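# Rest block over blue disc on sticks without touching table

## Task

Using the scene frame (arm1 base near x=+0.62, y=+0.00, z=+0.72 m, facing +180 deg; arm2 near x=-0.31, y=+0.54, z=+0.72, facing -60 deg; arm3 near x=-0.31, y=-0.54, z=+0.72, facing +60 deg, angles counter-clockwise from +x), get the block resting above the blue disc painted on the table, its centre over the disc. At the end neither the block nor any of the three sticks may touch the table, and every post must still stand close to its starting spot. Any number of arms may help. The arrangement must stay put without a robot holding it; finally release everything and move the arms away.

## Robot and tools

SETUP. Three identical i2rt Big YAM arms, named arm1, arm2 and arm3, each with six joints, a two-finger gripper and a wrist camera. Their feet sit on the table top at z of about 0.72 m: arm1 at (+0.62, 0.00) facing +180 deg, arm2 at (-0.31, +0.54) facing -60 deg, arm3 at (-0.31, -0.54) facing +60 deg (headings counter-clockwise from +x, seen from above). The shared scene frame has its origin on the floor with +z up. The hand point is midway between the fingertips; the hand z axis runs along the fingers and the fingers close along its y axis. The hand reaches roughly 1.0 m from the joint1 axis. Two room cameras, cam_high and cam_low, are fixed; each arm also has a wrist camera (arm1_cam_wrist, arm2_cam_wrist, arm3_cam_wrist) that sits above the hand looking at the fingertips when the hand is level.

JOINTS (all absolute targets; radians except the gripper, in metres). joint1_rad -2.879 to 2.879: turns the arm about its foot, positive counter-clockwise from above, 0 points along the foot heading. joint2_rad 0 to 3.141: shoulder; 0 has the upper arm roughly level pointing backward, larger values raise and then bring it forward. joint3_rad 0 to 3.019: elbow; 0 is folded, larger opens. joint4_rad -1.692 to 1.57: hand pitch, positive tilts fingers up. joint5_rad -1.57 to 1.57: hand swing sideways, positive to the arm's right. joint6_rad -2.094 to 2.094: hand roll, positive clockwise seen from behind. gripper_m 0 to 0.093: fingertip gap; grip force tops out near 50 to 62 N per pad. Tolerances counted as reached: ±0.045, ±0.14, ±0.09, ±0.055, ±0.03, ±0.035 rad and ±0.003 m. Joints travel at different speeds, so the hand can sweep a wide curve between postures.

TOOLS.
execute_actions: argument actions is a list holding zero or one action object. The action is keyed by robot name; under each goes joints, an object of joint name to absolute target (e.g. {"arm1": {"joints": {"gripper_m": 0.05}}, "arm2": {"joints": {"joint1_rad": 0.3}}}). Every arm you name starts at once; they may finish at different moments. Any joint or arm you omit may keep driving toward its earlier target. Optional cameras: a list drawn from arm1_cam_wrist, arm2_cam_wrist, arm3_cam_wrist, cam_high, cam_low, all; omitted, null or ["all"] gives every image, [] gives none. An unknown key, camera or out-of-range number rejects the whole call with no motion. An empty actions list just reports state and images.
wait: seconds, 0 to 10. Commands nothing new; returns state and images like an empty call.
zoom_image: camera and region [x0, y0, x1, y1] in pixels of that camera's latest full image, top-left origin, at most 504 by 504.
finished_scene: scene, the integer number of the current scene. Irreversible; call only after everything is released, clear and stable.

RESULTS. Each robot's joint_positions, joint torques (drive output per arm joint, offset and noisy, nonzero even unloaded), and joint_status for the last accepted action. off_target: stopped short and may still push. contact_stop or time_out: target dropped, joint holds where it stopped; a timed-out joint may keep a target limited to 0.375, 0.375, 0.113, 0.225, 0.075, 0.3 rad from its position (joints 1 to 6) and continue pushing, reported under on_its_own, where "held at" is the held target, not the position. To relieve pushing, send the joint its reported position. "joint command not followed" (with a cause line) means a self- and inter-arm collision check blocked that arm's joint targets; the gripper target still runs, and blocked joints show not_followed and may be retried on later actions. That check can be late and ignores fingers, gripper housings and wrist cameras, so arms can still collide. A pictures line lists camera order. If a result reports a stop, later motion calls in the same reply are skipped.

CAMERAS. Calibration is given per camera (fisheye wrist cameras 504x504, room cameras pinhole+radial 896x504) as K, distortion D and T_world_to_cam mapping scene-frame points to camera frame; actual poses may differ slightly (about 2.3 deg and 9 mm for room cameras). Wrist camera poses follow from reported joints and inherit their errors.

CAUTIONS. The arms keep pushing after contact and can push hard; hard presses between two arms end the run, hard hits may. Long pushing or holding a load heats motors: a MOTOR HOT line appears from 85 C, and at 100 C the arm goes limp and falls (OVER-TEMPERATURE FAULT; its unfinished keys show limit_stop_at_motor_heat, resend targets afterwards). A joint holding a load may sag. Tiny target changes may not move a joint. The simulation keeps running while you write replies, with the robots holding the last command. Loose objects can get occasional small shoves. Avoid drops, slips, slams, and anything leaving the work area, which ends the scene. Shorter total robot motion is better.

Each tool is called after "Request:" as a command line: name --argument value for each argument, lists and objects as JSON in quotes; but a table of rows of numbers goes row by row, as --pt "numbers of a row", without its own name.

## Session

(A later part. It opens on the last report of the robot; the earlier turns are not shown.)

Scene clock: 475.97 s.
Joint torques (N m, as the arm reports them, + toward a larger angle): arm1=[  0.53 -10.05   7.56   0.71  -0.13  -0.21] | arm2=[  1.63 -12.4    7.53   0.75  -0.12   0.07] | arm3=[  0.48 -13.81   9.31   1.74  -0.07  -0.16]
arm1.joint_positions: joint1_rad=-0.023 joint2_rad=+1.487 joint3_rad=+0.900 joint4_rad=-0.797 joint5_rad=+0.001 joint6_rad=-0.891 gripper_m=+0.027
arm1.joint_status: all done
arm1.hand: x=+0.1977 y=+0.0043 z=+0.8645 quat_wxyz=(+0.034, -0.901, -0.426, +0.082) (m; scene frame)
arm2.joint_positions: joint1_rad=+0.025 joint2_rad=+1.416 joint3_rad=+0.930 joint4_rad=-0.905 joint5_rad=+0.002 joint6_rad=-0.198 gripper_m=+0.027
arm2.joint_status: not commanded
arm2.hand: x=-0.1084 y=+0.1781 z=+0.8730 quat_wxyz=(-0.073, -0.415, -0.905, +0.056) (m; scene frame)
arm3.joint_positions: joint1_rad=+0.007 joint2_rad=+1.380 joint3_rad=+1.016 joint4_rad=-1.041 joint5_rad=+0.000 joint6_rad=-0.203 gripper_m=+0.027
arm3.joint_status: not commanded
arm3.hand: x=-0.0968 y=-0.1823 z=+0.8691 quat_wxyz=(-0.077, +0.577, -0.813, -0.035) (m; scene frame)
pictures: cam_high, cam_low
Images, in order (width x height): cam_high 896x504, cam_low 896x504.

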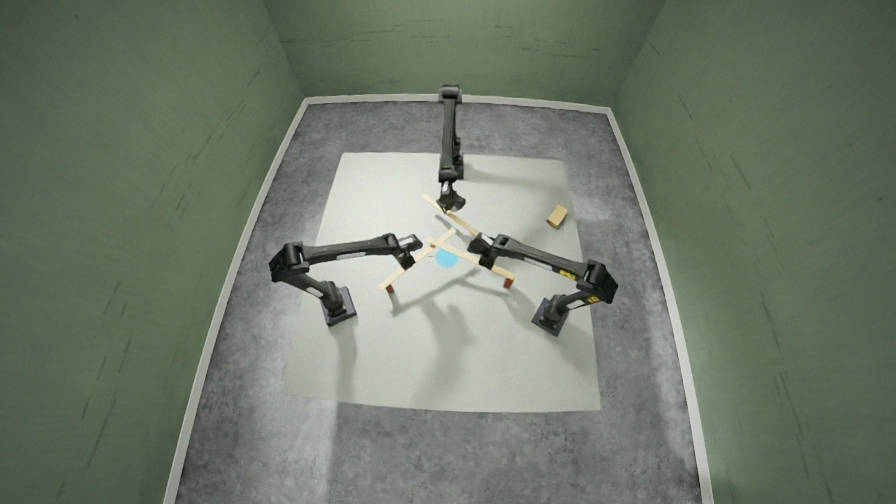

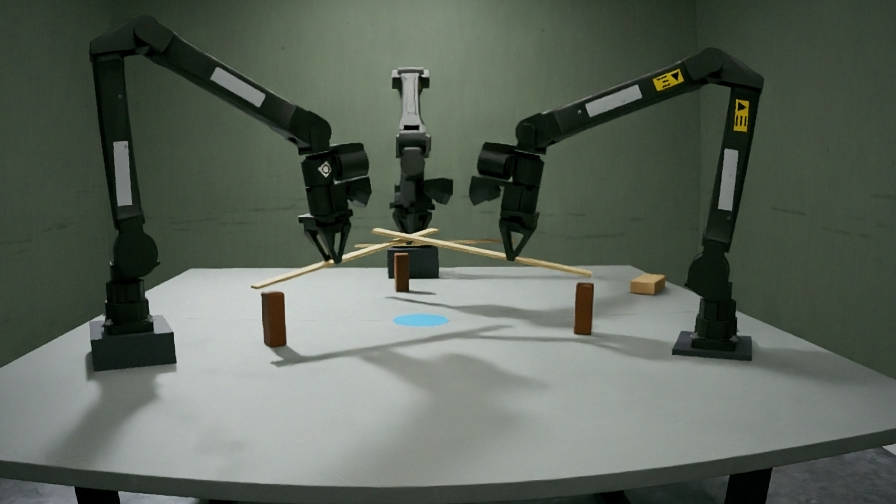

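Request:
execute_actions --actions '[{"arm1":{"joints":{"joint6_rad":-0.45}}}]' --cameras '["cam_low","arm1_cam_wrist"]'

Request:
zoom_image --camera "cam_low" --region '[340, 190, 540, 300]'

Scene clock: 483.17 s.
Joint torques (N m, as the arm reports them, + toward a larger angle): arm1=[  0.64 -10.33   7.74   0.77  -0.09   0.01] | arm2=[  1.94 -12.28   7.53   0.75  -0.11   0.07] | arm3=[  0.64 -13.83   9.3    1.69  -0.05  -0.16]
arm1.joint_positions: joint1_rad=-0.023 joint2_rad=+1.487 joint3_rad=+0.900 joint4_rad=-0.797 joint5_rad=+0.001 joint6_rad=-0.460 gripper_m=+0.027
arm1.joint_status: all done
arm1.hand: x=+0.1977 y=+0.0043 z=+0.8645 quat_wxyz=(+0.016, -0.971, -0.223, +0.087) (m; scene frame)
arm2.joint_positions: joint1_rad=+0.025 joint2_rad=+1.416 joint3_rad=+0.930 joint4_rad=-0.905 joint5_rad=+0.002 joint6_rad=-0.198 gripper_m=+0.027
arm2.joint_status: not commanded
arm2.hand: x=-0.1084 y=+0.1781 z=+0.8730 quat_wxyz=(-0.073, -0.415, -0.905, +0.056) (m; scene frame)
arm3.joint_positions: joint1_rad=+0.007 joint2_rad=+1.380 joint3_rad=+1.016 joint4_rad=-1.041 joint5_rad=+0.000 joint6_rad=-0.203 gripper_m=+0.027
arm3.joint_status: not commanded
arm3.hand: x=-0.0968 y=-0.1823 z=+0.8691 quat_wxyz=(-0.077, +0.577, -0.813, -0.035) (m; scene frame)
pictures: arm1_cam_wrist, cam_low
camera_calibration (this result's frames):
arm1_cam_wrist: T_world_to_cam=[[-0.437908, 0.896365, 0.0690389, 0.0229046], [0.814041, 0.362754, 0.453593, -0.550955], [0.381541, 0.254833, -0.888531, 0.811164], [0, 0, 0, 1]] pos_world=[0.149038, -0.0273809, 0.969073]
Images, in order (width x height): arm1_cam_wrist 504x504, cam_low 896x504.

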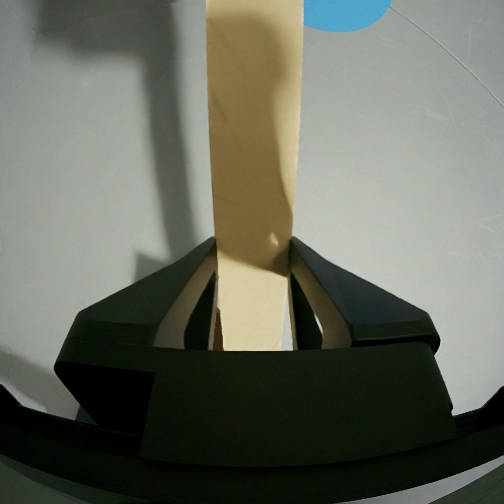

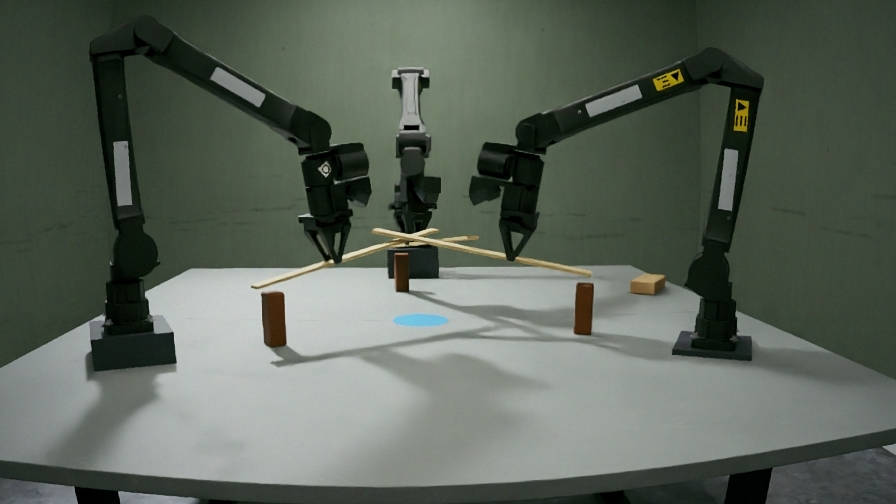

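Region (340, 190, 540, 300) of cam_low's 896x504 image, scaled by 2.520, with more detail than that image has; it fills the top 277 rows of this view, and the rest is white.

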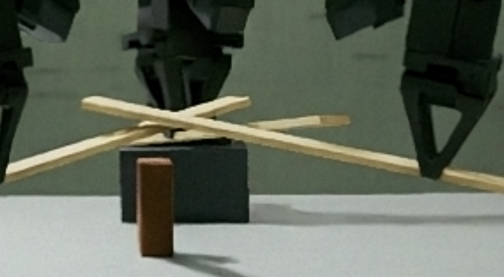

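Request:
execute_actions --actions '[{"arm1":{"joints":{"joint2_rad":1.455}}}]' --cameras '[]'

Request:
execute_actions --actions '[{"arm1":{"joints":{"joint6_rad":-0.19}}}]'

Request:
zoom_image --camera "cam_low" --region '[340, 190, 540, 300]'

Request:
zoom_image --camera "cam_high" --region '[370, 180, 530, 300]'

Scene clock: 492.13 s.
Joint torques (N m, as the arm reports them, + toward a larger angle): arm1=[  0.76 -12.67   7.72   0.68  -0.08   0.01] | arm2=[  1.96 -12.28   7.52   0.77  -0.12   0.08] | arm3=[  0.44 -13.91   9.3    1.71  -0.06  -0.16]
arm1.joint_positions: joint1_rad=-0.023 joint2_rad=+1.487 joint3_rad=+0.900 joint4_rad=-0.797 joint5_rad=+0.001 joint6_rad=-0.459 gripper_m=+0.027
arm1.joint_status: all done
arm1.hand: x=+0.1977 y=+0.0043 z=+0.8645 quat_wxyz=(+0.016, -0.971, -0.223, +0.087) (m; scene frame)
arm2.joint_positions: joint1_rad=+0.025 joint2_rad=+1.416 joint3_rad=+0.930 joint4_rad=-0.905 joint5_rad=+0.002 joint6_rad=-0.198 gripper_m=+0.027
arm2.joint_status: not commanded
arm2.hand: x=-0.1084 y=+0.1781 z=+0.8730 quat_wxyz=(-0.073, -0.415, -0.905, +0.056) (m; scene frame)
arm3.joint_positions: joint1_rad=+0.007 joint2_rad=+1.380 joint3_rad=+1.016 joint4_rad=-1.041 joint5_rad=+0.000 joint6_rad=-0.203 gripper_m=+0.027
arm3.joint_status: not commanded
arm3.hand: x=-0.0968 y=-0.1823 z=+0.8691 quat_wxyz=(-0.077, +0.577, -0.813, -0.035) (m; scene frame)
pictures: none
No camera images: the call's "cameras" was empty. Leave "cameras" out to get every camera's image.

Scene clock: 493.40 s.
Joint torques (N m, as the arm reports them, + toward a larger angle): arm1=[  0.54 -12.45   7.72   0.68  -0.07   0.02] | arm2=[  1.78 -12.28   7.55   0.78  -0.12   0.07] | arm3=[  0.5  -13.78   9.28   1.71  -0.07  -0.13]
arm1.joint_positions: joint1_rad=-0.023 joint2_rad=+1.486 joint3_rad=+0.900 joint4_rad=-0.797 joint5_rad=+0.001 joint6_rad=-0.202 gripper_m=+0.027
arm1.joint_status: all done
arm1.hand: x=+0.1977 y=+0.0043 z=+0.8648 quat_wxyz=(+0.005, -0.991, -0.097, +0.089) (m; scene frame)
arm2.joint_positions: joint1_rad=+0.025 joint2_rad=+1.416 joint3_rad=+0.930 joint4_rad=-0.905 joint5_rad=+0.002 joint6_rad=-0.198 gripper_m=+0.027
arm2.joint_status: not commanded
arm2.hand: x=-0.1084 y=+0.1781 z=+0.8730 quat_wxyz=(-0.073, -0.415, -0.905, +0.056) (m; scene frame)
arm3.joint_positions: joint1_rad=+0.007 joint2_rad=+1.380 joint3_rad=+1.016 joint4_rad=-1.041 joint5_rad=+0.000 joint6_rad=-0.204 gripper_m=+0.027
arm3.joint_status: not commanded
arm3.hand: x=-0.0968 y=-0.1823 z=+0.8691 quat_wxyz=(-0.077, +0.577, -0.812, -0.035) (m; scene frame)
pictures: arm1_cam_wrist, arm2_cam_wrist, arm3_cam_wrist, cam_high, cam_low
camera_calibration (this result's frames):
arm1_cam_wrist: T_world_to_cam=[[-0.198561, 0.979756, 0.025548, 0.0127961], [0.88103, 0.167012, 0.442597, -0.553945], [0.42937, 0.110391, -0.896356, 0.809386], [0, 0, 0, 1]] pos_world=[0.143057, -0.00937064, 0.970346]
arm2_cam_wrist: T_world_to_cam=[[-0.755202, -0.654068, 0.0431845, -0.000325236], [-0.574973, 0.692631, 0.43551, -0.566287], [-0.314764, 0.304068, -0.899148, 0.821917], [0, 0, 0, 1]] pos_world=[-0.0671355, 0.142097, 0.985662]
arm3_cam_wrist: T_world_to_cam=[[0.946916, -0.317243, 0.0520307, -0.0128133], [-0.305853, -0.839154, 0.44975, -0.569684], [-0.0990184, -0.441789, -0.891638, 0.81209], [0, 0, 0, 1]] pos_world=[-0.0816943, -0.123345, 0.980972]
Images, in order (width x height): arm1_cam_wrist 504x504, arm2_cam_wrist 504x504, arm3_cam_wrist 504x504, cam_high 896x504, cam_low 896x504.

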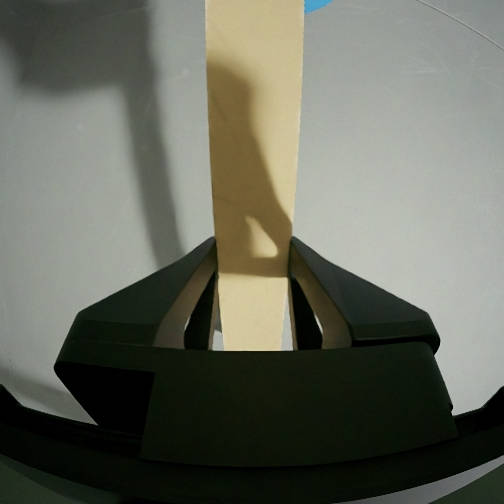

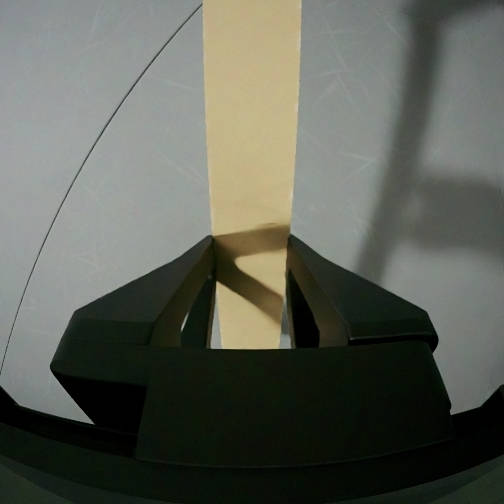

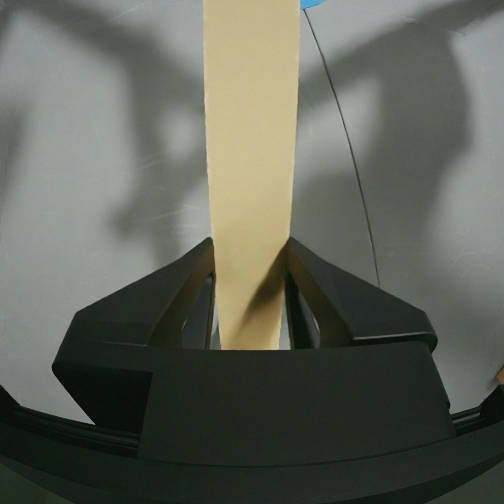

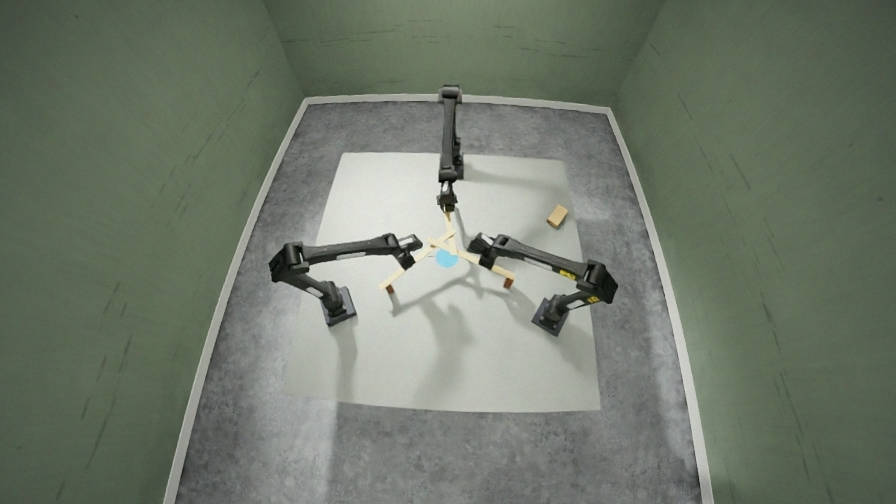

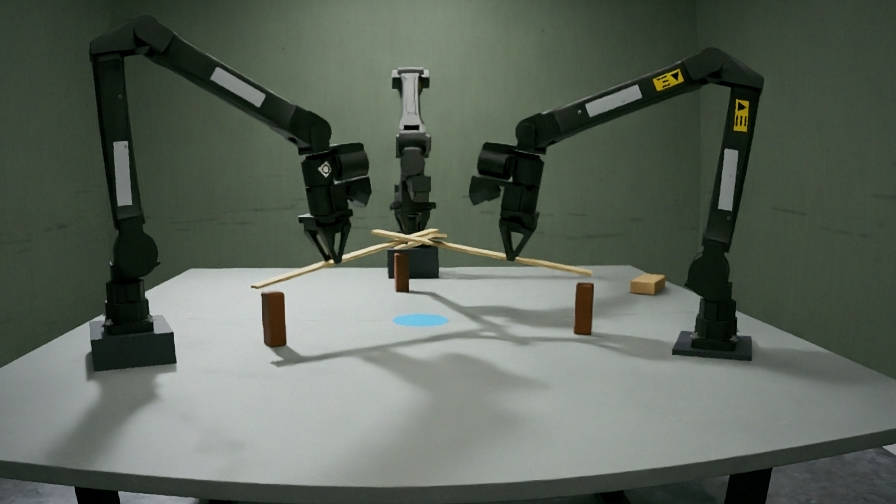

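Region (340, 190, 540, 300) of cam_low's 896x504 image, scaled by 2.520, with more detail than that image has; it fills the top 277 rows of this view, and the rest is white.

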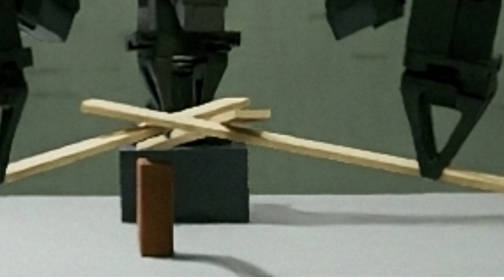

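Region (370, 180, 530, 300) of cam_high's 896x504 image, scaled by 3.150, with more detail than that image has; it fills the top 378 rows of this view, and the rest is white.

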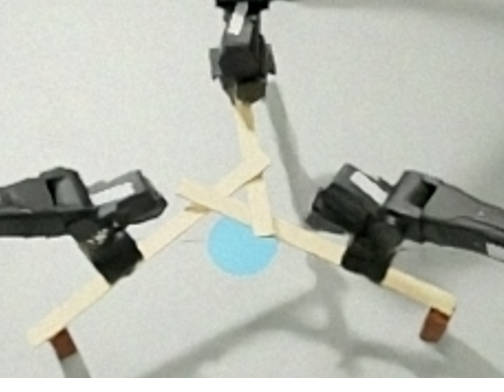

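Request:
execute_actions --actions '[{"arm2":{"joints":{"joint2_rad":1.465,"joint3_rad":1.0}}}]' --cameras '[]'

Scene clock: 503.97 s.
Joint torques (N m, as the arm reports them, + toward a larger angle): arm1=[  0.97 -12.83   7.89   0.73  -0.01   0.03] | arm2=[  1.95 -10.58  10.28   0.8   -0.06   0.05] | arm3=[  0.29 -13.96   9.31   1.71  -0.07  -0.13]
arm1.joint_positions: joint1_rad=-0.023 joint2_rad=+1.486 joint3_rad=+0.898 joint4_rad=-0.797 joint5_rad=+0.000 joint6_rad=-0.202 gripper_m=+0.027
arm1.joint_status: not commanded
arm1.hand: x=+0.1987 y=+0.0039 z=+0.8639 quat_wxyz=(+0.003, -0.991, -0.096, +0.088) (m; scene frame)
arm2.joint_positions: joint1_rad=+0.025 joint2_rad=+1.458 joint3_rad=+0.950 joint4_rad=-0.907 joint5_rad=+0.000 joint6_rad=-0.198 gripper_m=+0.027
arm2.joint_status: all done
arm2.hand: x=-0.1050 y=+0.1725 z=+0.8639 quat_wxyz=(-0.064, -0.415, -0.906, +0.049) (m; scene frame)
arm3.joint_positions: joint1_rad=+0.007 joint2_rad=+1.380 joint3_rad=+1.016 joint4_rad=-1.041 joint5_rad=+0.000 joint6_rad=-0.205 gripper_m=+0.027
arm3.joint_status: not commanded
arm3.hand: x=-0.0968 y=-0.1823 z=+0.8691 quat_wxyz=(-0.077, +0.578, -0.812, -0.035) (m; scene frame)
pictures: none
No camera images: the call's "cameras" was empty. Leave "cameras" out to get every camera's image.

Request:
execute_actions --actions '[{"arm3":{"joints":{"joint2_rad":1.42}},"arm1":{"joints":{"joint2_rad":1.52}},"arm2":{"joints":{"joint2_rad":1.50,"joint3_rad":1.02}}}]' --cameras '["cam_low","cam_high"]'

Request:
zoom_image --camera "cam_low" --region '[230, 200, 620, 350]'

Request:
zoom_image --camera "cam_high" --region '[370, 180, 530, 300]'

Scene clock: 515.53 s.
Joint torques (N m, as the arm reports them, + toward a larger angle): arm1=[  0.81 -10.52   7.63   0.66   0.09   0.05] | arm2=[  1.88 -10.29  10.17   0.76   0.04   0.08] | arm3=[  0.52 -11.83   9.13   1.55  -0.07  -0.13]
arm1.joint_positions: joint1_rad=-0.023 joint2_rad=+1.515 joint3_rad=+0.898 joint4_rad=-0.797 joint5_rad=-0.002 joint6_rad=-0.203 gripper_m=+0.027
arm1.joint_status: all done
arm1.hand: x=+0.2010 y=+0.0035 z=+0.8524 quat_wxyz=(+0.001, -0.993, -0.097, +0.074) (m; scene frame)
arm2.joint_positions: joint1_rad=+0.025 joint2_rad=+1.487 joint3_rad=+0.971 joint4_rad=-0.907 joint5_rad=-0.003 joint6_rad=-0.199 gripper_m=+0.027
arm2.joint_status: all done
arm2.hand: x=-0.1007 y=+0.1661 z=+0.8601 quat_wxyz=(-0.062, -0.415, -0.907, +0.045) (m; scene frame)
arm3.joint_positions: joint1_rad=+0.007 joint2_rad=+1.410 joint3_rad=+1.016 joint4_rad=-1.038 joint5_rad=+0.000 joint6_rad=-0.206 gripper_m=+0.027
arm3.joint_status: all done
arm3.hand: x=-0.0965 y=-0.1816 z=+0.8577 quat_wxyz=(-0.065, +0.578, -0.813, -0.030) (m; scene frame)
pictures: cam_high, cam_low
Images, in order (width x height): cam_high 896x504, cam_low 896x504.

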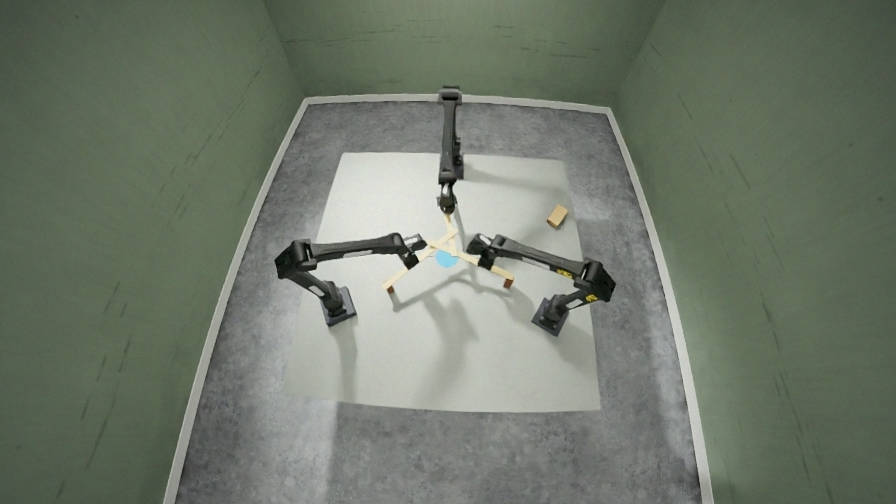

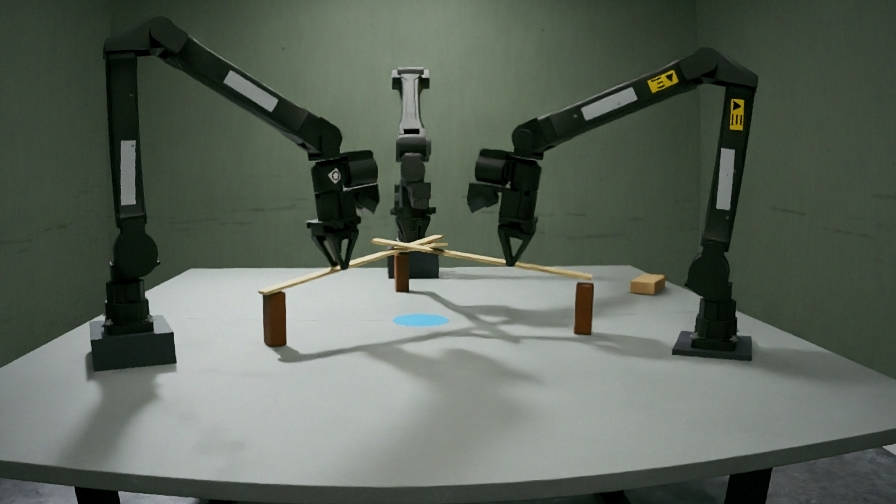

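Region (230, 200, 620, 350) of cam_low's 896x504 image, scaled by 1.292, with more detail than that image has; it fills the top 194 rows of this view, and the rest is white.

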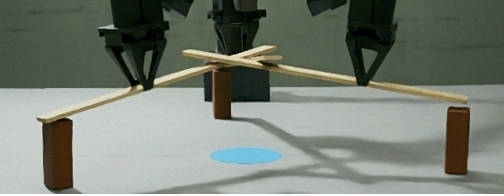

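Region (370, 180, 530, 300) of cam_high's 896x504 image, scaled by 3.150, with more detail than that image has; it fills the top 378 rows of this view, and the rest is white.

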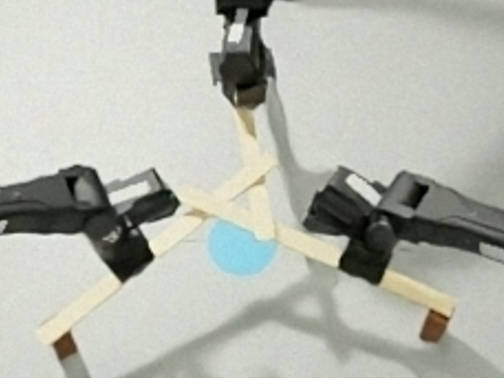

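Request:
execute_actions --actions '[{"arm3":{"joints":{"joint3_rad":0.99,"joint4_rad":-0.99}}}]' --cameras '["cam_low"]'

Request:
zoom_image --camera "cam_low" --region '[360, 210, 620, 310]'

Scene clock: 523.13 s.
Joint torques (N m, as the arm reports them, + toward a larger angle): arm1=[  0.15 -10.58   7.7    0.66   0.07   0.05] | arm2=[  1.77 -10.72  10.2    0.83   0.06   0.09] | arm3=[  0.52 -12.17   8.4    1.63  -0.07  -0.11]
arm1.joint_positions: joint1_rad=-0.023 joint2_rad=+1.515 joint3_rad=+0.898 joint4_rad=-0.797 joint5_rad=-0.002 joint6_rad=-0.203 gripper_m=+0.027
arm1.joint_status: not commanded
arm1.hand: x=+0.2010 y=+0.0035 z=+0.8524 quat_wxyz=(+0.001, -0.993, -0.097, +0.074) (m; scene frame)
arm2.joint_positions: joint1_rad=+0.025 joint2_rad=+1.491 joint3_rad=+0.971 joint4_rad=-0.907 joint5_rad=-0.003 joint6_rad=-0.200 gripper_m=+0.027
arm2.joint_status: not commanded
arm2.hand: x=-0.1007 y=+0.1663 z=+0.8588 quat_wxyz=(-0.060, -0.415, -0.907, +0.044) (m; scene frame)
arm3.joint_positions: joint1_rad=+0.007 joint2_rad=+1.410 joint3_rad=+0.998 joint4_rad=-1.010 joint5_rad=+0.000 joint6_rad=-0.206 gripper_m=+0.027
arm3.joint_status: all done
arm3.hand: x=-0.0966 y=-0.1818 z=+0.8516 quat_wxyz=(-0.069, +0.579, -0.812, -0.032) (m; scene frame)
pictures: cam_low
Images, in order (width x height): cam_low 896x504.

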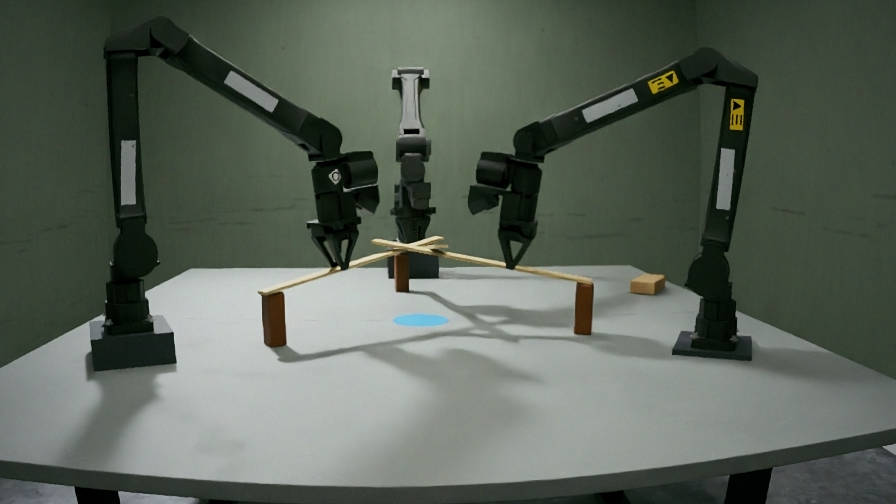

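Region (360, 210, 620, 310) of cam_low's 896x504 image, scaled by 1.938, with more detail than that image has; it fills the top 194 rows of this view, and the rest is white.

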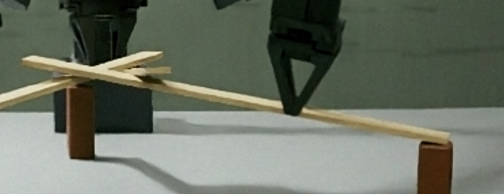

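Request:
execute_actions --actions '[{"arm1":{"joints":{"gripper_m":0.034}},"arm2":{"joints":{"gripper_m":0.034}},"arm3":{"joints":{"gripper_m":0.034}}}]' --cameras '["cam_low"]'

Request:
execute_actions --actions '[{"arm1":{"joints":{"gripper_m":0.06}},"arm2":{"joints":{"gripper_m":0.06}},"arm3":{"joints":{"gripper_m":0.093}}}]' --cameras '[]'

Request:
execute_actions --actions '[{"arm1":{"joints":{"joint2_rad":0.5}},"arm2":{"joints":{"joint2_rad":0.5}},"arm3":{"joints":{"joint2_rad":1.0}}}]' --cameras '["cam_low","cam_high"]'

Request:
zoom_image --camera "cam_high" --region '[370, 180, 590, 300]'

Scene clock: 536.93 s.
Joint torques (N m, as the arm reports them, + toward a larger angle): arm1=[  0.95 -10.22   7.68   0.63   0.08  -0.02] | arm2=[  1.93 -10.88  10.12   0.81   0.04   0.08] | arm3=[  0.4  -12.14   8.45   1.62  -0.06  -0.11]
arm1.joint_positions: joint1_rad=-0.023 joint2_rad=+1.515 joint3_rad=+0.898 joint4_rad=-0.797 joint5_rad=-0.002 joint6_rad=-0.200 gripper_m=+0.034
arm1.joint_status: all done
arm1.hand: x=+0.2010 y=+0.0035 z=+0.8524 quat_wxyz=(+0.001, -0.993, -0.096, +0.074) (m; scene frame)
arm2.joint_positions: joint1_rad=+0.025 joint2_rad=+1.491 joint3_rad=+0.971 joint4_rad=-0.907 joint5_rad=-0.003 joint6_rad=-0.199 gripper_m=+0.034
arm2.joint_status: all done
arm2.hand: x=-0.1008 y=+0.1663 z=+0.8585 quat_wxyz=(-0.060, -0.415, -0.907, +0.044) (m; scene frame)
arm3.joint_positions: joint1_rad=+0.007 joint2_rad=+1.410 joint3_rad=+0.998 joint4_rad=-1.010 joint5_rad=+0.000 joint6_rad=-0.206 gripper_m=+0.034
arm3.joint_status: all done
arm3.hand: x=-0.0966 y=-0.1818 z=+0.8516 quat_wxyz=(-0.069, +0.579, -0.812, -0.032) (m; scene frame)
pictures: cam_low
Images, in order (width x height): cam_low 896x504.

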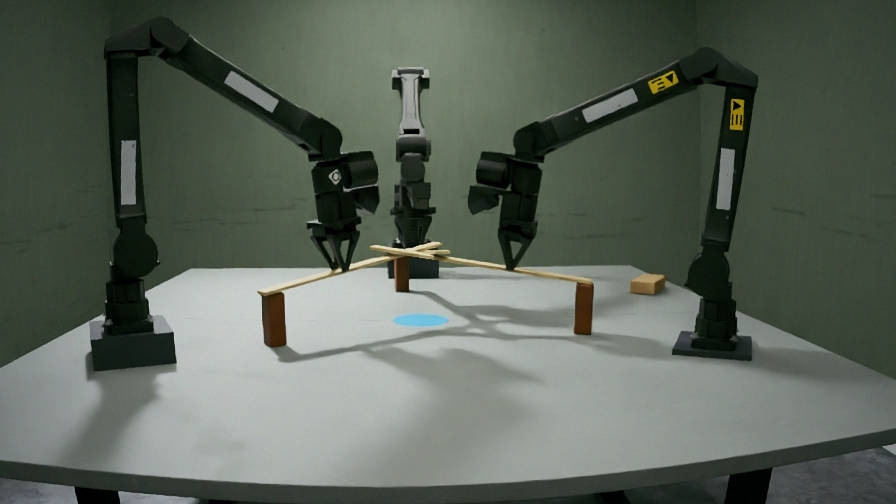

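Scene clock: 537.57 s.
Joint torques (N m, as the arm reports them, + toward a larger angle): arm1=[  0.61 -10.45   7.66   0.67   0.07   0.01] | arm2=[  1.85 -10.91  10.13   0.78   0.03   0.07] | arm3=[  0.55 -12.1    8.42   1.56  -0.06  -0.11]
arm1.joint_positions: joint1_rad=-0.023 joint2_rad=+1.515 joint3_rad=+0.898 joint4_rad=-0.797 joint5_rad=-0.002 joint6_rad=-0.199 gripper_m=+0.060
arm1.joint_status: all done
arm1.hand: x=+0.2010 y=+0.0035 z=+0.8524 quat_wxyz=(+0.001, -0.993, -0.095, +0.074) (m; scene frame)
arm2.joint_positions: joint1_rad=+0.025 joint2_rad=+1.491 joint3_rad=+0.971 joint4_rad=-0.907 joint5_rad=-0.003 joint6_rad=-0.198 gripper_m=+0.060
arm2.joint_status: all done
arm2.hand: x=-0.1008 y=+0.1663 z=+0.8585 quat_wxyz=(-0.060, -0.415, -0.907, +0.044) (m; scene frame)
arm3.joint_positions: joint1_rad=+0.007 joint2_rad=+1.410 joint3_rad=+0.998 joint4_rad=-1.010 joint5_rad=+0.000 joint6_rad=-0.206 gripper_m=+0.093
arm3.joint_status: all done
arm3.hand: x=-0.0966 y=-0.1818 z=+0.8516 quat_wxyz=(-0.069, +0.579, -0.812, -0.032) (m; scene frame)
pictures: none
No camera images: the call's "cameras" was empty. Leave "cameras" out to get every camera's image.

Scene clock: 539.17 s.
Joint torques (N m, as the arm reports them, + toward a larger angle): arm1=[ 0.51 -1.3   9.92  1.93  0.09  0.01] | arm2=[ 1.72  1.62 10.64  2.    0.04  0.09] | arm3=[ 0.54 -6.26 10.6   2.33 -0.06 -0.11]
arm1.joint_positions: joint1_rad=-0.023 joint2_rad=+0.497 joint3_rad=+0.895 joint4_rad=-0.797 joint5_rad=-0.002 joint6_rad=-0.199 gripper_m=+0.060
arm1.joint_status: all done
arm1.hand: x=+0.3158 y=+0.0068 z=+1.2281 quat_wxyz=(+0.051, -0.832, -0.078, +0.546) (m; scene frame)
arm2.joint_positions: joint1_rad=+0.025 joint2_rad=+0.493 joint3_rad=+0.982 joint4_rad=-0.907 joint5_rad=-0.003 joint6_rad=-0.198 gripper_m=+0.060
arm2.joint_status: all done
arm2.hand: x=-0.1713 y=+0.2938 z=+1.2265 quat_wxyz=(-0.442, -0.347, -0.762, +0.322) (m; scene frame)
arm3.joint_positions: joint1_rad=+0.007 joint2_rad=+0.985 joint3_rad=+0.989 joint4_rad=-1.008 joint5_rad=+0.000 joint6_rad=-0.206 gripper_m=+0.093
arm3.joint_status: all done
arm3.hand: x=-0.1127 y=-0.2095 z=+1.0102 quat_wxyz=(-0.257, +0.556, -0.782, -0.114) (m; scene frame)
pictures: cam_high, cam_low
Images, in order (width x height): cam_high 896x504, cam_low 896x504.

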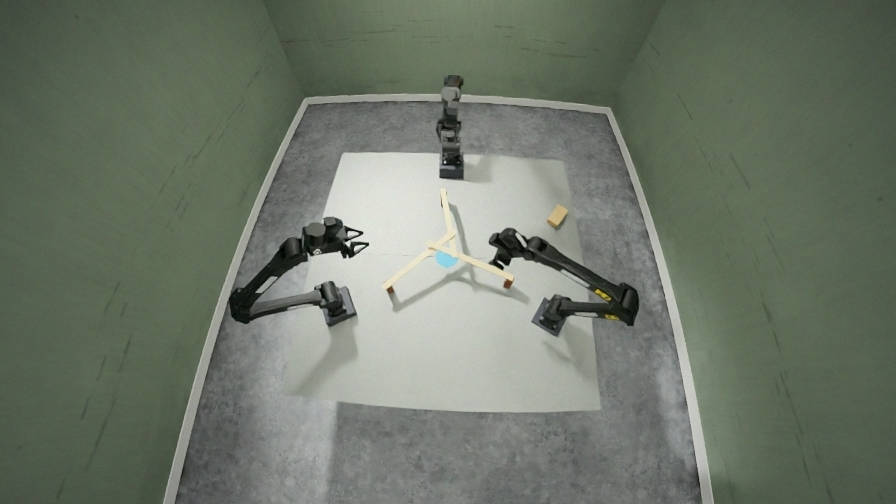

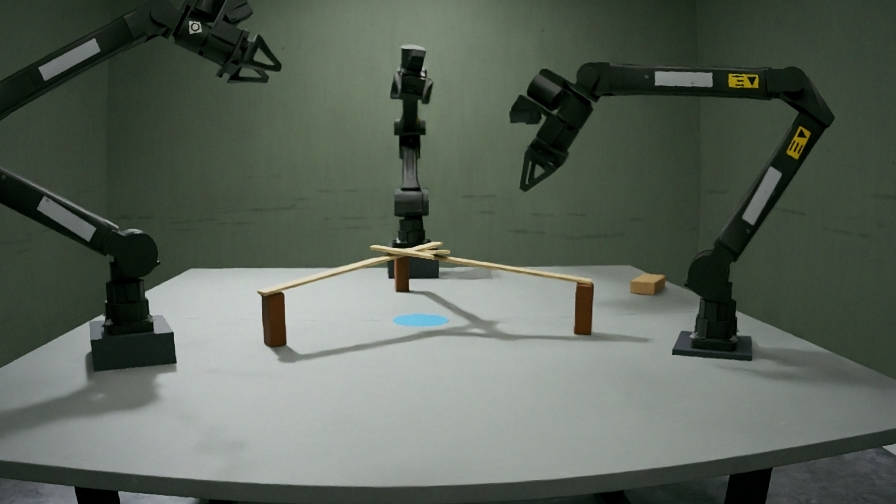

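Region (370, 180, 590, 300) of cam_high's 896x504 image, scaled by 2.291, with more detail than that image has; it fills the top 275 rows of this view, and the rest is white.

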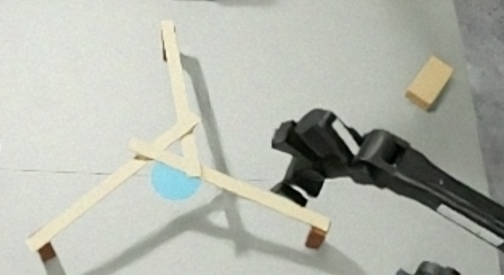

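Request:
execute_actions --actions '[{"arm3":{"joints":{"joint1_rad":-1.197,"joint3_rad":1.66,"joint4_rad":-1.135,"joint6_rad":0.5}}}]' --cameras '[]'

Request:
execute_actions --actions '[{"arm3":{"joints":{"joint2_rad":1.92}}}]' --cameras '["arm3_cam_wrist","cam_low"]'

Scene clock: 548.73 s.
Joint torques (N m, as the arm reports them, + toward a larger angle): arm1=[ 0.42 -0.77  9.9   1.95  0.09  0.02] | arm2=[ 1.78  1.95 10.46  1.95  0.05  0.08] | arm3=[-0.23 -6.64 13.55  1.57 -0.05  0.02]
arm1.joint_positions: joint1_rad=-0.023 joint2_rad=+0.497 joint3_rad=+0.895 joint4_rad=-0.797 joint5_rad=-0.002 joint6_rad=-0.199 gripper_m=+0.060
arm1.joint_status: not commanded
arm1.hand: x=+0.3158 y=+0.0068 z=+1.2281 quat_wxyz=(+0.051, -0.832, -0.078, +0.546) (m; scene frame)
arm2.joint_positions: joint1_rad=+0.025 joint2_rad=+0.493 joint3_rad=+0.982 joint4_rad=-0.907 joint5_rad=-0.003 joint6_rad=-0.198 gripper_m=+0.060
arm2.joint_status: not commanded
arm2.hand: x=-0.1713 y=+0.2938 z=+1.2265 quat_wxyz=(-0.442, -0.347, -0.762, +0.322) (m; scene frame)
arm3.joint_positions: joint1_rad=-1.194 joint2_rad=+1.002 joint3_rad=+1.609 joint4_rad=-1.123 joint5_rad=+0.001 joint6_rad=+0.489 gripper_m=+0.093
arm3.joint_status: all done
arm3.hand: x=+0.0875 y=-0.6081 z=+1.3129 quat_wxyz=(-0.496, -0.281, -0.818, -0.081) (m; scene frame)
pictures: none
No camera images: the call's "cameras" was empty. Leave "cameras" out to get every camera's image.

Scene clock: 550.30 s.
Joint torques (N m, as the arm reports them, + toward a larger angle): arm1=[ 0.67 -0.94  9.93  1.93  0.09  0.01] | arm2=[ 1.88  1.97 10.45  1.97  0.05  0.08] | arm3=[ -0.19 -23.09  11.37   0.21  -0.03   0.05]
arm1.joint_positions: joint1_rad=-0.023 joint2_rad=+0.497 joint3_rad=+0.895 joint4_rad=-0.797 joint5_rad=-0.002 joint6_rad=-0.199 gripper_m=+0.060
arm1.joint_status: not commanded
arm1.hand: x=+0.3158 y=+0.0068 z=+1.2281 quat_wxyz=(+0.051, -0.832, -0.078, +0.546) (m; scene frame)
arm2.joint_positions: joint1_rad=+0.025 joint2_rad=+0.493 joint3_rad=+0.982 joint4_rad=-0.907 joint5_rad=-0.003 joint6_rad=-0.198 gripper_m=+0.060
arm2.joint_status: not commanded
arm2.hand: x=-0.1713 y=+0.2938 z=+1.2265 quat_wxyz=(-0.442, -0.347, -0.762, +0.322) (m; scene frame)
arm3.joint_positions: joint1_rad=-1.194 joint2_rad=+1.938 joint3_rad=+1.637 joint4_rad=-1.123 joint5_rad=+0.001 joint6_rad=+0.489 gripper_m=+0.093
arm3.joint_status: all done
arm3.hand: x=+0.3031 y=-0.6429 z=+0.8334 quat_wxyz=(-0.072, -0.323, -0.944, -0.013) (m; scene frame)
pictures: arm3_cam_wrist, cam_low
camera_calibration (this result's frames):
arm3_cam_wrist: T_world_to_cam=[[-0.595669, -0.801613, -0.0509467, -0.293819], [-0.717405, 0.502423, 0.482599, 0.141974], [-0.361261, 0.324018, -0.874359, 1.17375], [0, 0, 0, 1]] pos_world=[0.350865, -0.687178, 0.942797]
Images, in order (width x height): arm3_cam_wrist 504x504, cam_low 896x504.

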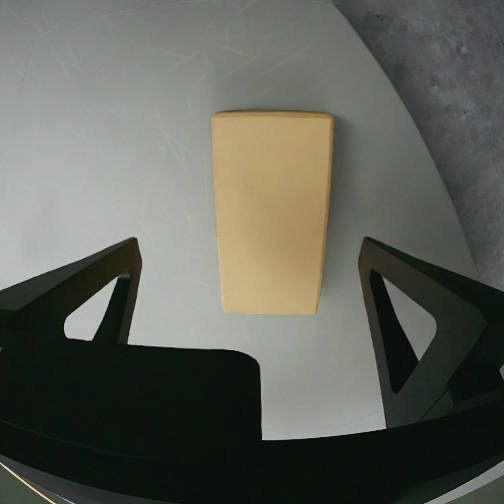

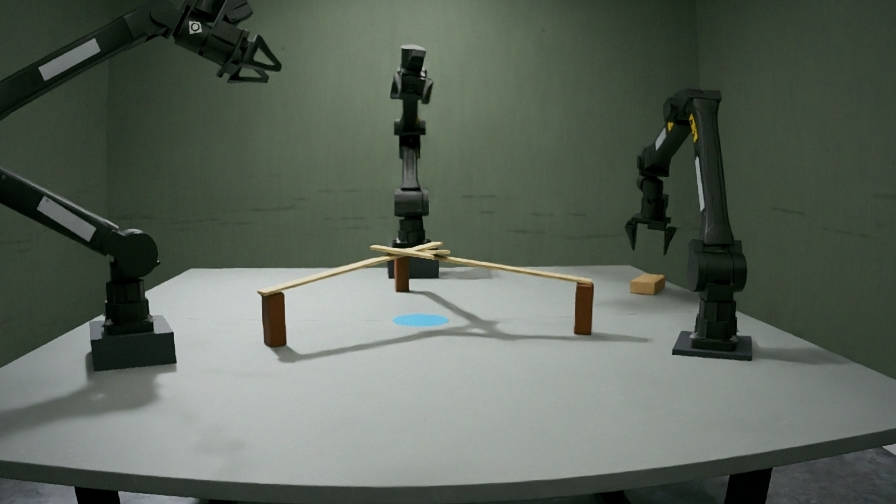

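Request:
execute_actions --actions '[{"arm3":{"joints":{"joint2_rad":1.99,"joint3_rad":1.595,"joint6_rad":0.455}}}]' --cameras '["arm3_cam_wrist"]'

Scene clock: 562.60 s.
Joint torques (N m, as the arm reports them, + toward a larger angle): arm1=[ 0.58 -0.87  9.92  1.96  0.09  0.02] | arm2=[ 1.79  1.96 10.45  1.99  0.05  0.09] | arm3=[ -0.15 -20.3    8.54  -0.06  -0.03  -0.15]
arm1.joint_positions: joint1_rad=-0.023 joint2_rad=+0.497 joint3_rad=+0.895 joint4_rad=-0.797 joint5_rad=-0.002 joint6_rad=-0.199 gripper_m=+0.060
arm1.joint_status: not commanded
arm1.hand: x=+0.3158 y=+0.0068 z=+1.2281 quat_wxyz=(+0.051, -0.832, -0.078, +0.546) (m; scene frame)
arm2.joint_positions: joint1_rad=+0.025 joint2_rad=+0.493 joint3_rad=+0.982 joint4_rad=-0.907 joint5_rad=-0.003 joint6_rad=-0.198 gripper_m=+0.060
arm2.joint_status: not commanded
arm2.hand: x=-0.1713 y=+0.2938 z=+1.2265 quat_wxyz=(-0.442, -0.347, -0.762, +0.322) (m; scene frame)
arm3.joint_positions: joint1_rad=-1.194 joint2_rad=+1.972 joint3_rad=+1.601 joint4_rad=-1.123 joint5_rad=+0.001 joint6_rad=+0.466 gripper_m=+0.093
arm3.joint_status: all done
arm3.hand: x=+0.2885 y=-0.6402 z=+0.7992 quat_wxyz=(-0.037, -0.312, -0.949, -0.007) (m; scene frame)
pictures: arm3_cam_wrist
camera_calibration (this result's frames):
arm3_cam_wrist: T_world_to_cam=[[-0.578798, -0.815282, -0.0175647, -0.342444], [-0.693668, 0.480907, 0.53624, 0.0831931], [-0.42874, 0.322559, -0.843883, 1.13185], [0, 0, 0, 1]] pos_world=[0.344773, -0.684286, 0.904525]
Images, in order (width x height): arm3_cam_wrist 504x504.

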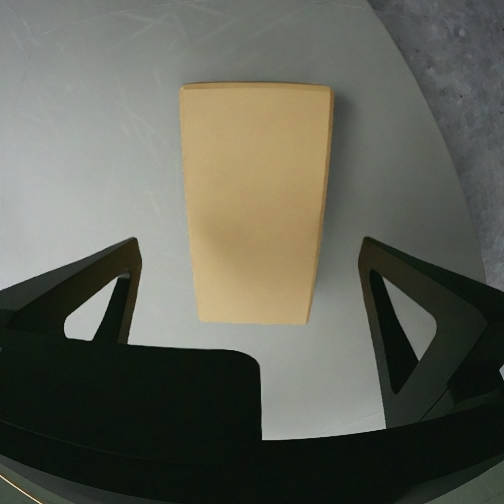

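Request:
execute_actions --actions '[{"arm3":{"joints":{"joint2_rad":2.06}}}]' --cameras '["arm3_cam_wrist"]'

Scene clock: 566.13 s.
Joint torques (N m, as the arm reports them, + toward a larger angle): arm1=[ 0.46 -0.76  9.93  1.95  0.08  0.02] | arm2=[ 1.85  1.93 10.49  1.99  0.04  0.08] | arm3=[ -0.02 -21.42   8.11  -0.2   -0.03  -0.16]
arm1.joint_positions: joint1_rad=-0.023 joint2_rad=+0.497 joint3_rad=+0.895 joint4_rad=-0.797 joint5_rad=-0.002 joint6_rad=-0.199 gripper_m=+0.060
arm1.joint_status: not commanded
arm1.hand: x=+0.3158 y=+0.0068 z=+1.2281 quat_wxyz=(+0.051, -0.832, -0.078, +0.546) (m; scene frame)
arm2.joint_positions: joint1_rad=+0.025 joint2_rad=+0.493 joint3_rad=+0.982 joint4_rad=-0.907 joint5_rad=-0.003 joint6_rad=-0.198 gripper_m=+0.060
arm2.joint_status: not commanded
arm2.hand: x=-0.1713 y=+0.2938 z=+1.2265 quat_wxyz=(-0.442, -0.347, -0.762, +0.322) (m; scene frame)
arm3.joint_positions: joint1_rad=-1.194 joint2_rad=+2.051 joint3_rad=+1.601 joint4_rad=-1.123 joint5_rad=+0.001 joint6_rad=+0.465 gripper_m=+0.093
arm3.joint_status: all done
arm3.hand: x=+0.2819 y=-0.6389 z=+0.7534 quat_wxyz=(+0.002, -0.312, -0.950, -0.001) (m; scene frame)
pictures: arm3_cam_wrist
camera_calibration (this result's frames):
arm3_cam_wrist: T_world_to_cam=[[-0.57826, -0.815686, 0.0164724, -0.372033], [-0.650186, 0.472942, 0.594629, 0.0411887], [-0.492821, 0.33314, -0.803831, 1.08465], [0, 0, 0, 1]] pos_world=[0.346188, -0.684283, 0.853513]
Images, in order (width x height): arm3_cam_wrist 504x504.

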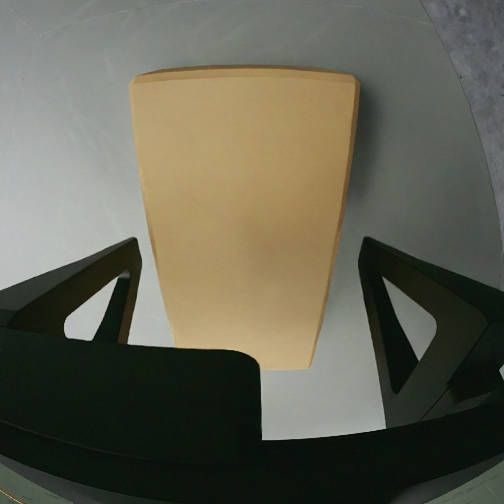

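Request:
execute_actions --actions '[{"arm3":{"joints":{"gripper_m":0.058}}}]' --cameras '[]'

Request:
execute_actions --actions '[{"arm3":{"joints":{"joint2_rad":1.8,"joint3_rad":1.96,"joint4_rad":-1.505}}}]' --cameras '[]'

Request:
execute_actions --actions '[{"arm3":{"joints":{"joint1_rad":0.028,"joint6_rad":-0.70}}}]' --cameras '["cam_low"]'

Scene clock: 586.10 s.
Joint torques (N m, as the arm reports them, + toward a larger angle): arm1=[ 0.54 -0.84  9.89  1.92  0.09  0.03] | arm2=[ 1.84  1.79 10.46  1.97  0.05  0.07] | arm3=[ -0.22 -21.83   8.11  -0.16   0.04  -0.15]
arm1.joint_positions: joint1_rad=-0.023 joint2_rad=+0.497 joint3_rad=+0.895 joint4_rad=-0.797 joint5_rad=-0.002 joint6_rad=-0.199 gripper_m=+0.060
arm1.joint_status: not commanded
arm1.hand: x=+0.3158 y=+0.0068 z=+1.2281 quat_wxyz=(+0.051, -0.832, -0.078, +0.546) (m; scene frame)
arm2.joint_positions: joint1_rad=+0.025 joint2_rad=+0.493 joint3_rad=+0.982 joint4_rad=-0.907 joint5_rad=-0.003 joint6_rad=-0.198 gripper_m=+0.060
arm2.joint_status: not commanded
arm2.hand: x=-0.1713 y=+0.2938 z=+1.2265 quat_wxyz=(-0.442, -0.347, -0.762, +0.322) (m; scene frame)
arm3.joint_positions: joint1_rad=-1.194 joint2_rad=+2.051 joint3_rad=+1.601 joint4_rad=-1.123 joint5_rad=+0.000 joint6_rad=+0.465 gripper_m=+0.069
arm3.joint_status: gripper_m off_target (ended at +0.069, target +0.058)
arm3.hand: x=+0.2819 y=-0.6387 z=+0.7534 quat_wxyz=(+0.002, -0.312, -0.950, -0.002) (m; scene frame)
pictures: none
No camera images: the call's "cameras" was empty. Leave "cameras" out to get every camera's image.

Scene clock: 587.60 s.
Joint torques (N m, as the arm reports them, + toward a larger angle): arm1=[ 0.51 -0.97  9.84  1.98  0.08  0.02] | arm2=[ 1.73  1.93 10.47  1.98  0.06  0.09] | arm3=[ -0.2  -20.55  12.43   0.39   0.02  -0.17]
arm1.joint_positions: joint1_rad=-0.023 joint2_rad=+0.497 joint3_rad=+0.895 joint4_rad=-0.797 joint5_rad=-0.002 joint6_rad=-0.199 gripper_m=+0.060
arm1.joint_status: not commanded
arm1.hand: x=+0.3158 y=+0.0068 z=+1.2281 quat_wxyz=(+0.051, -0.832, -0.078, +0.546) (m; scene frame)
arm2.joint_positions: joint1_rad=+0.025 joint2_rad=+0.493 joint3_rad=+0.982 joint4_rad=-0.907 joint5_rad=-0.003 joint6_rad=-0.198 gripper_m=+0.060
arm2.joint_status: not commanded
arm2.hand: x=-0.1713 y=+0.2938 z=+1.2265 quat_wxyz=(-0.442, -0.347, -0.762, +0.322) (m; scene frame)
arm3.joint_positions: joint1_rad=-1.194 joint2_rad=+1.804 joint3_rad=+1.930 joint4_rad=-1.494 joint5_rad=+0.000 joint6_rad=+0.465 gripper_m=+0.069
arm3.joint_status: all done
arm3.hand: x=+0.2854 y=-0.6405 z=+1.0205 quat_wxyz=(-0.099, -0.311, -0.945, -0.017) (m; scene frame)
pictures: none
No camera images: the call's "cameras" was empty. Leave "cameras" out to get every camera's image.

Scene clock: 589.57 s.
Joint torques (N m, as the arm reports them, + toward a larger angle): arm1=[ 0.41 -0.74  9.85  1.98  0.11  0.03] | arm2=[ 1.78  1.81 10.46  1.96  0.04  0.09] | arm3=[ -0.34 -21.4   12.39   0.35   0.    -0.16]
arm1.joint_positions: joint1_rad=-0.023 joint2_rad=+0.497 joint3_rad=+0.895 joint4_rad=-0.797 joint5_rad=-0.002 joint6_rad=-0.199 gripper_m=+0.060
arm1.joint_status: not commanded
arm1.hand: x=+0.3158 y=+0.0068 z=+1.2281 quat_wxyz=(+0.051, -0.832, -0.078, +0.546) (m; scene frame)
arm2.joint_positions: joint1_rad=+0.025 joint2_rad=+0.493 joint3_rad=+0.982 joint4_rad=-0.907 joint5_rad=-0.003 joint6_rad=-0.198 gripper_m=+0.060
arm2.joint_status: not commanded
arm2.hand: x=-0.1713 y=+0.2938 z=+1.2265 quat_wxyz=(-0.442, -0.347, -0.762, +0.322) (m; scene frame)
arm3.joint_positions: joint1_rad=+0.034 joint2_rad=+1.813 joint3_rad=+1.930 joint4_rad=-1.494 joint5_rad=-0.002 joint6_rad=-0.689 gripper_m=+0.069
arm3.joint_status: all done
arm3.hand: x=-0.0132 y=-0.0105 z=+1.0182 quat_wxyz=(-0.096, +0.763, -0.639, -0.020) (m; scene frame)
pictures: cam_low
Images, in order (width x height): cam_low 896x504.

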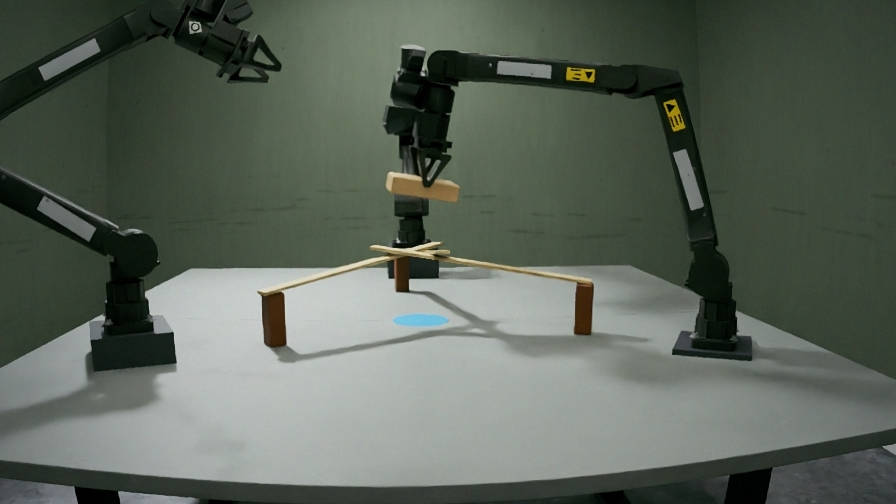

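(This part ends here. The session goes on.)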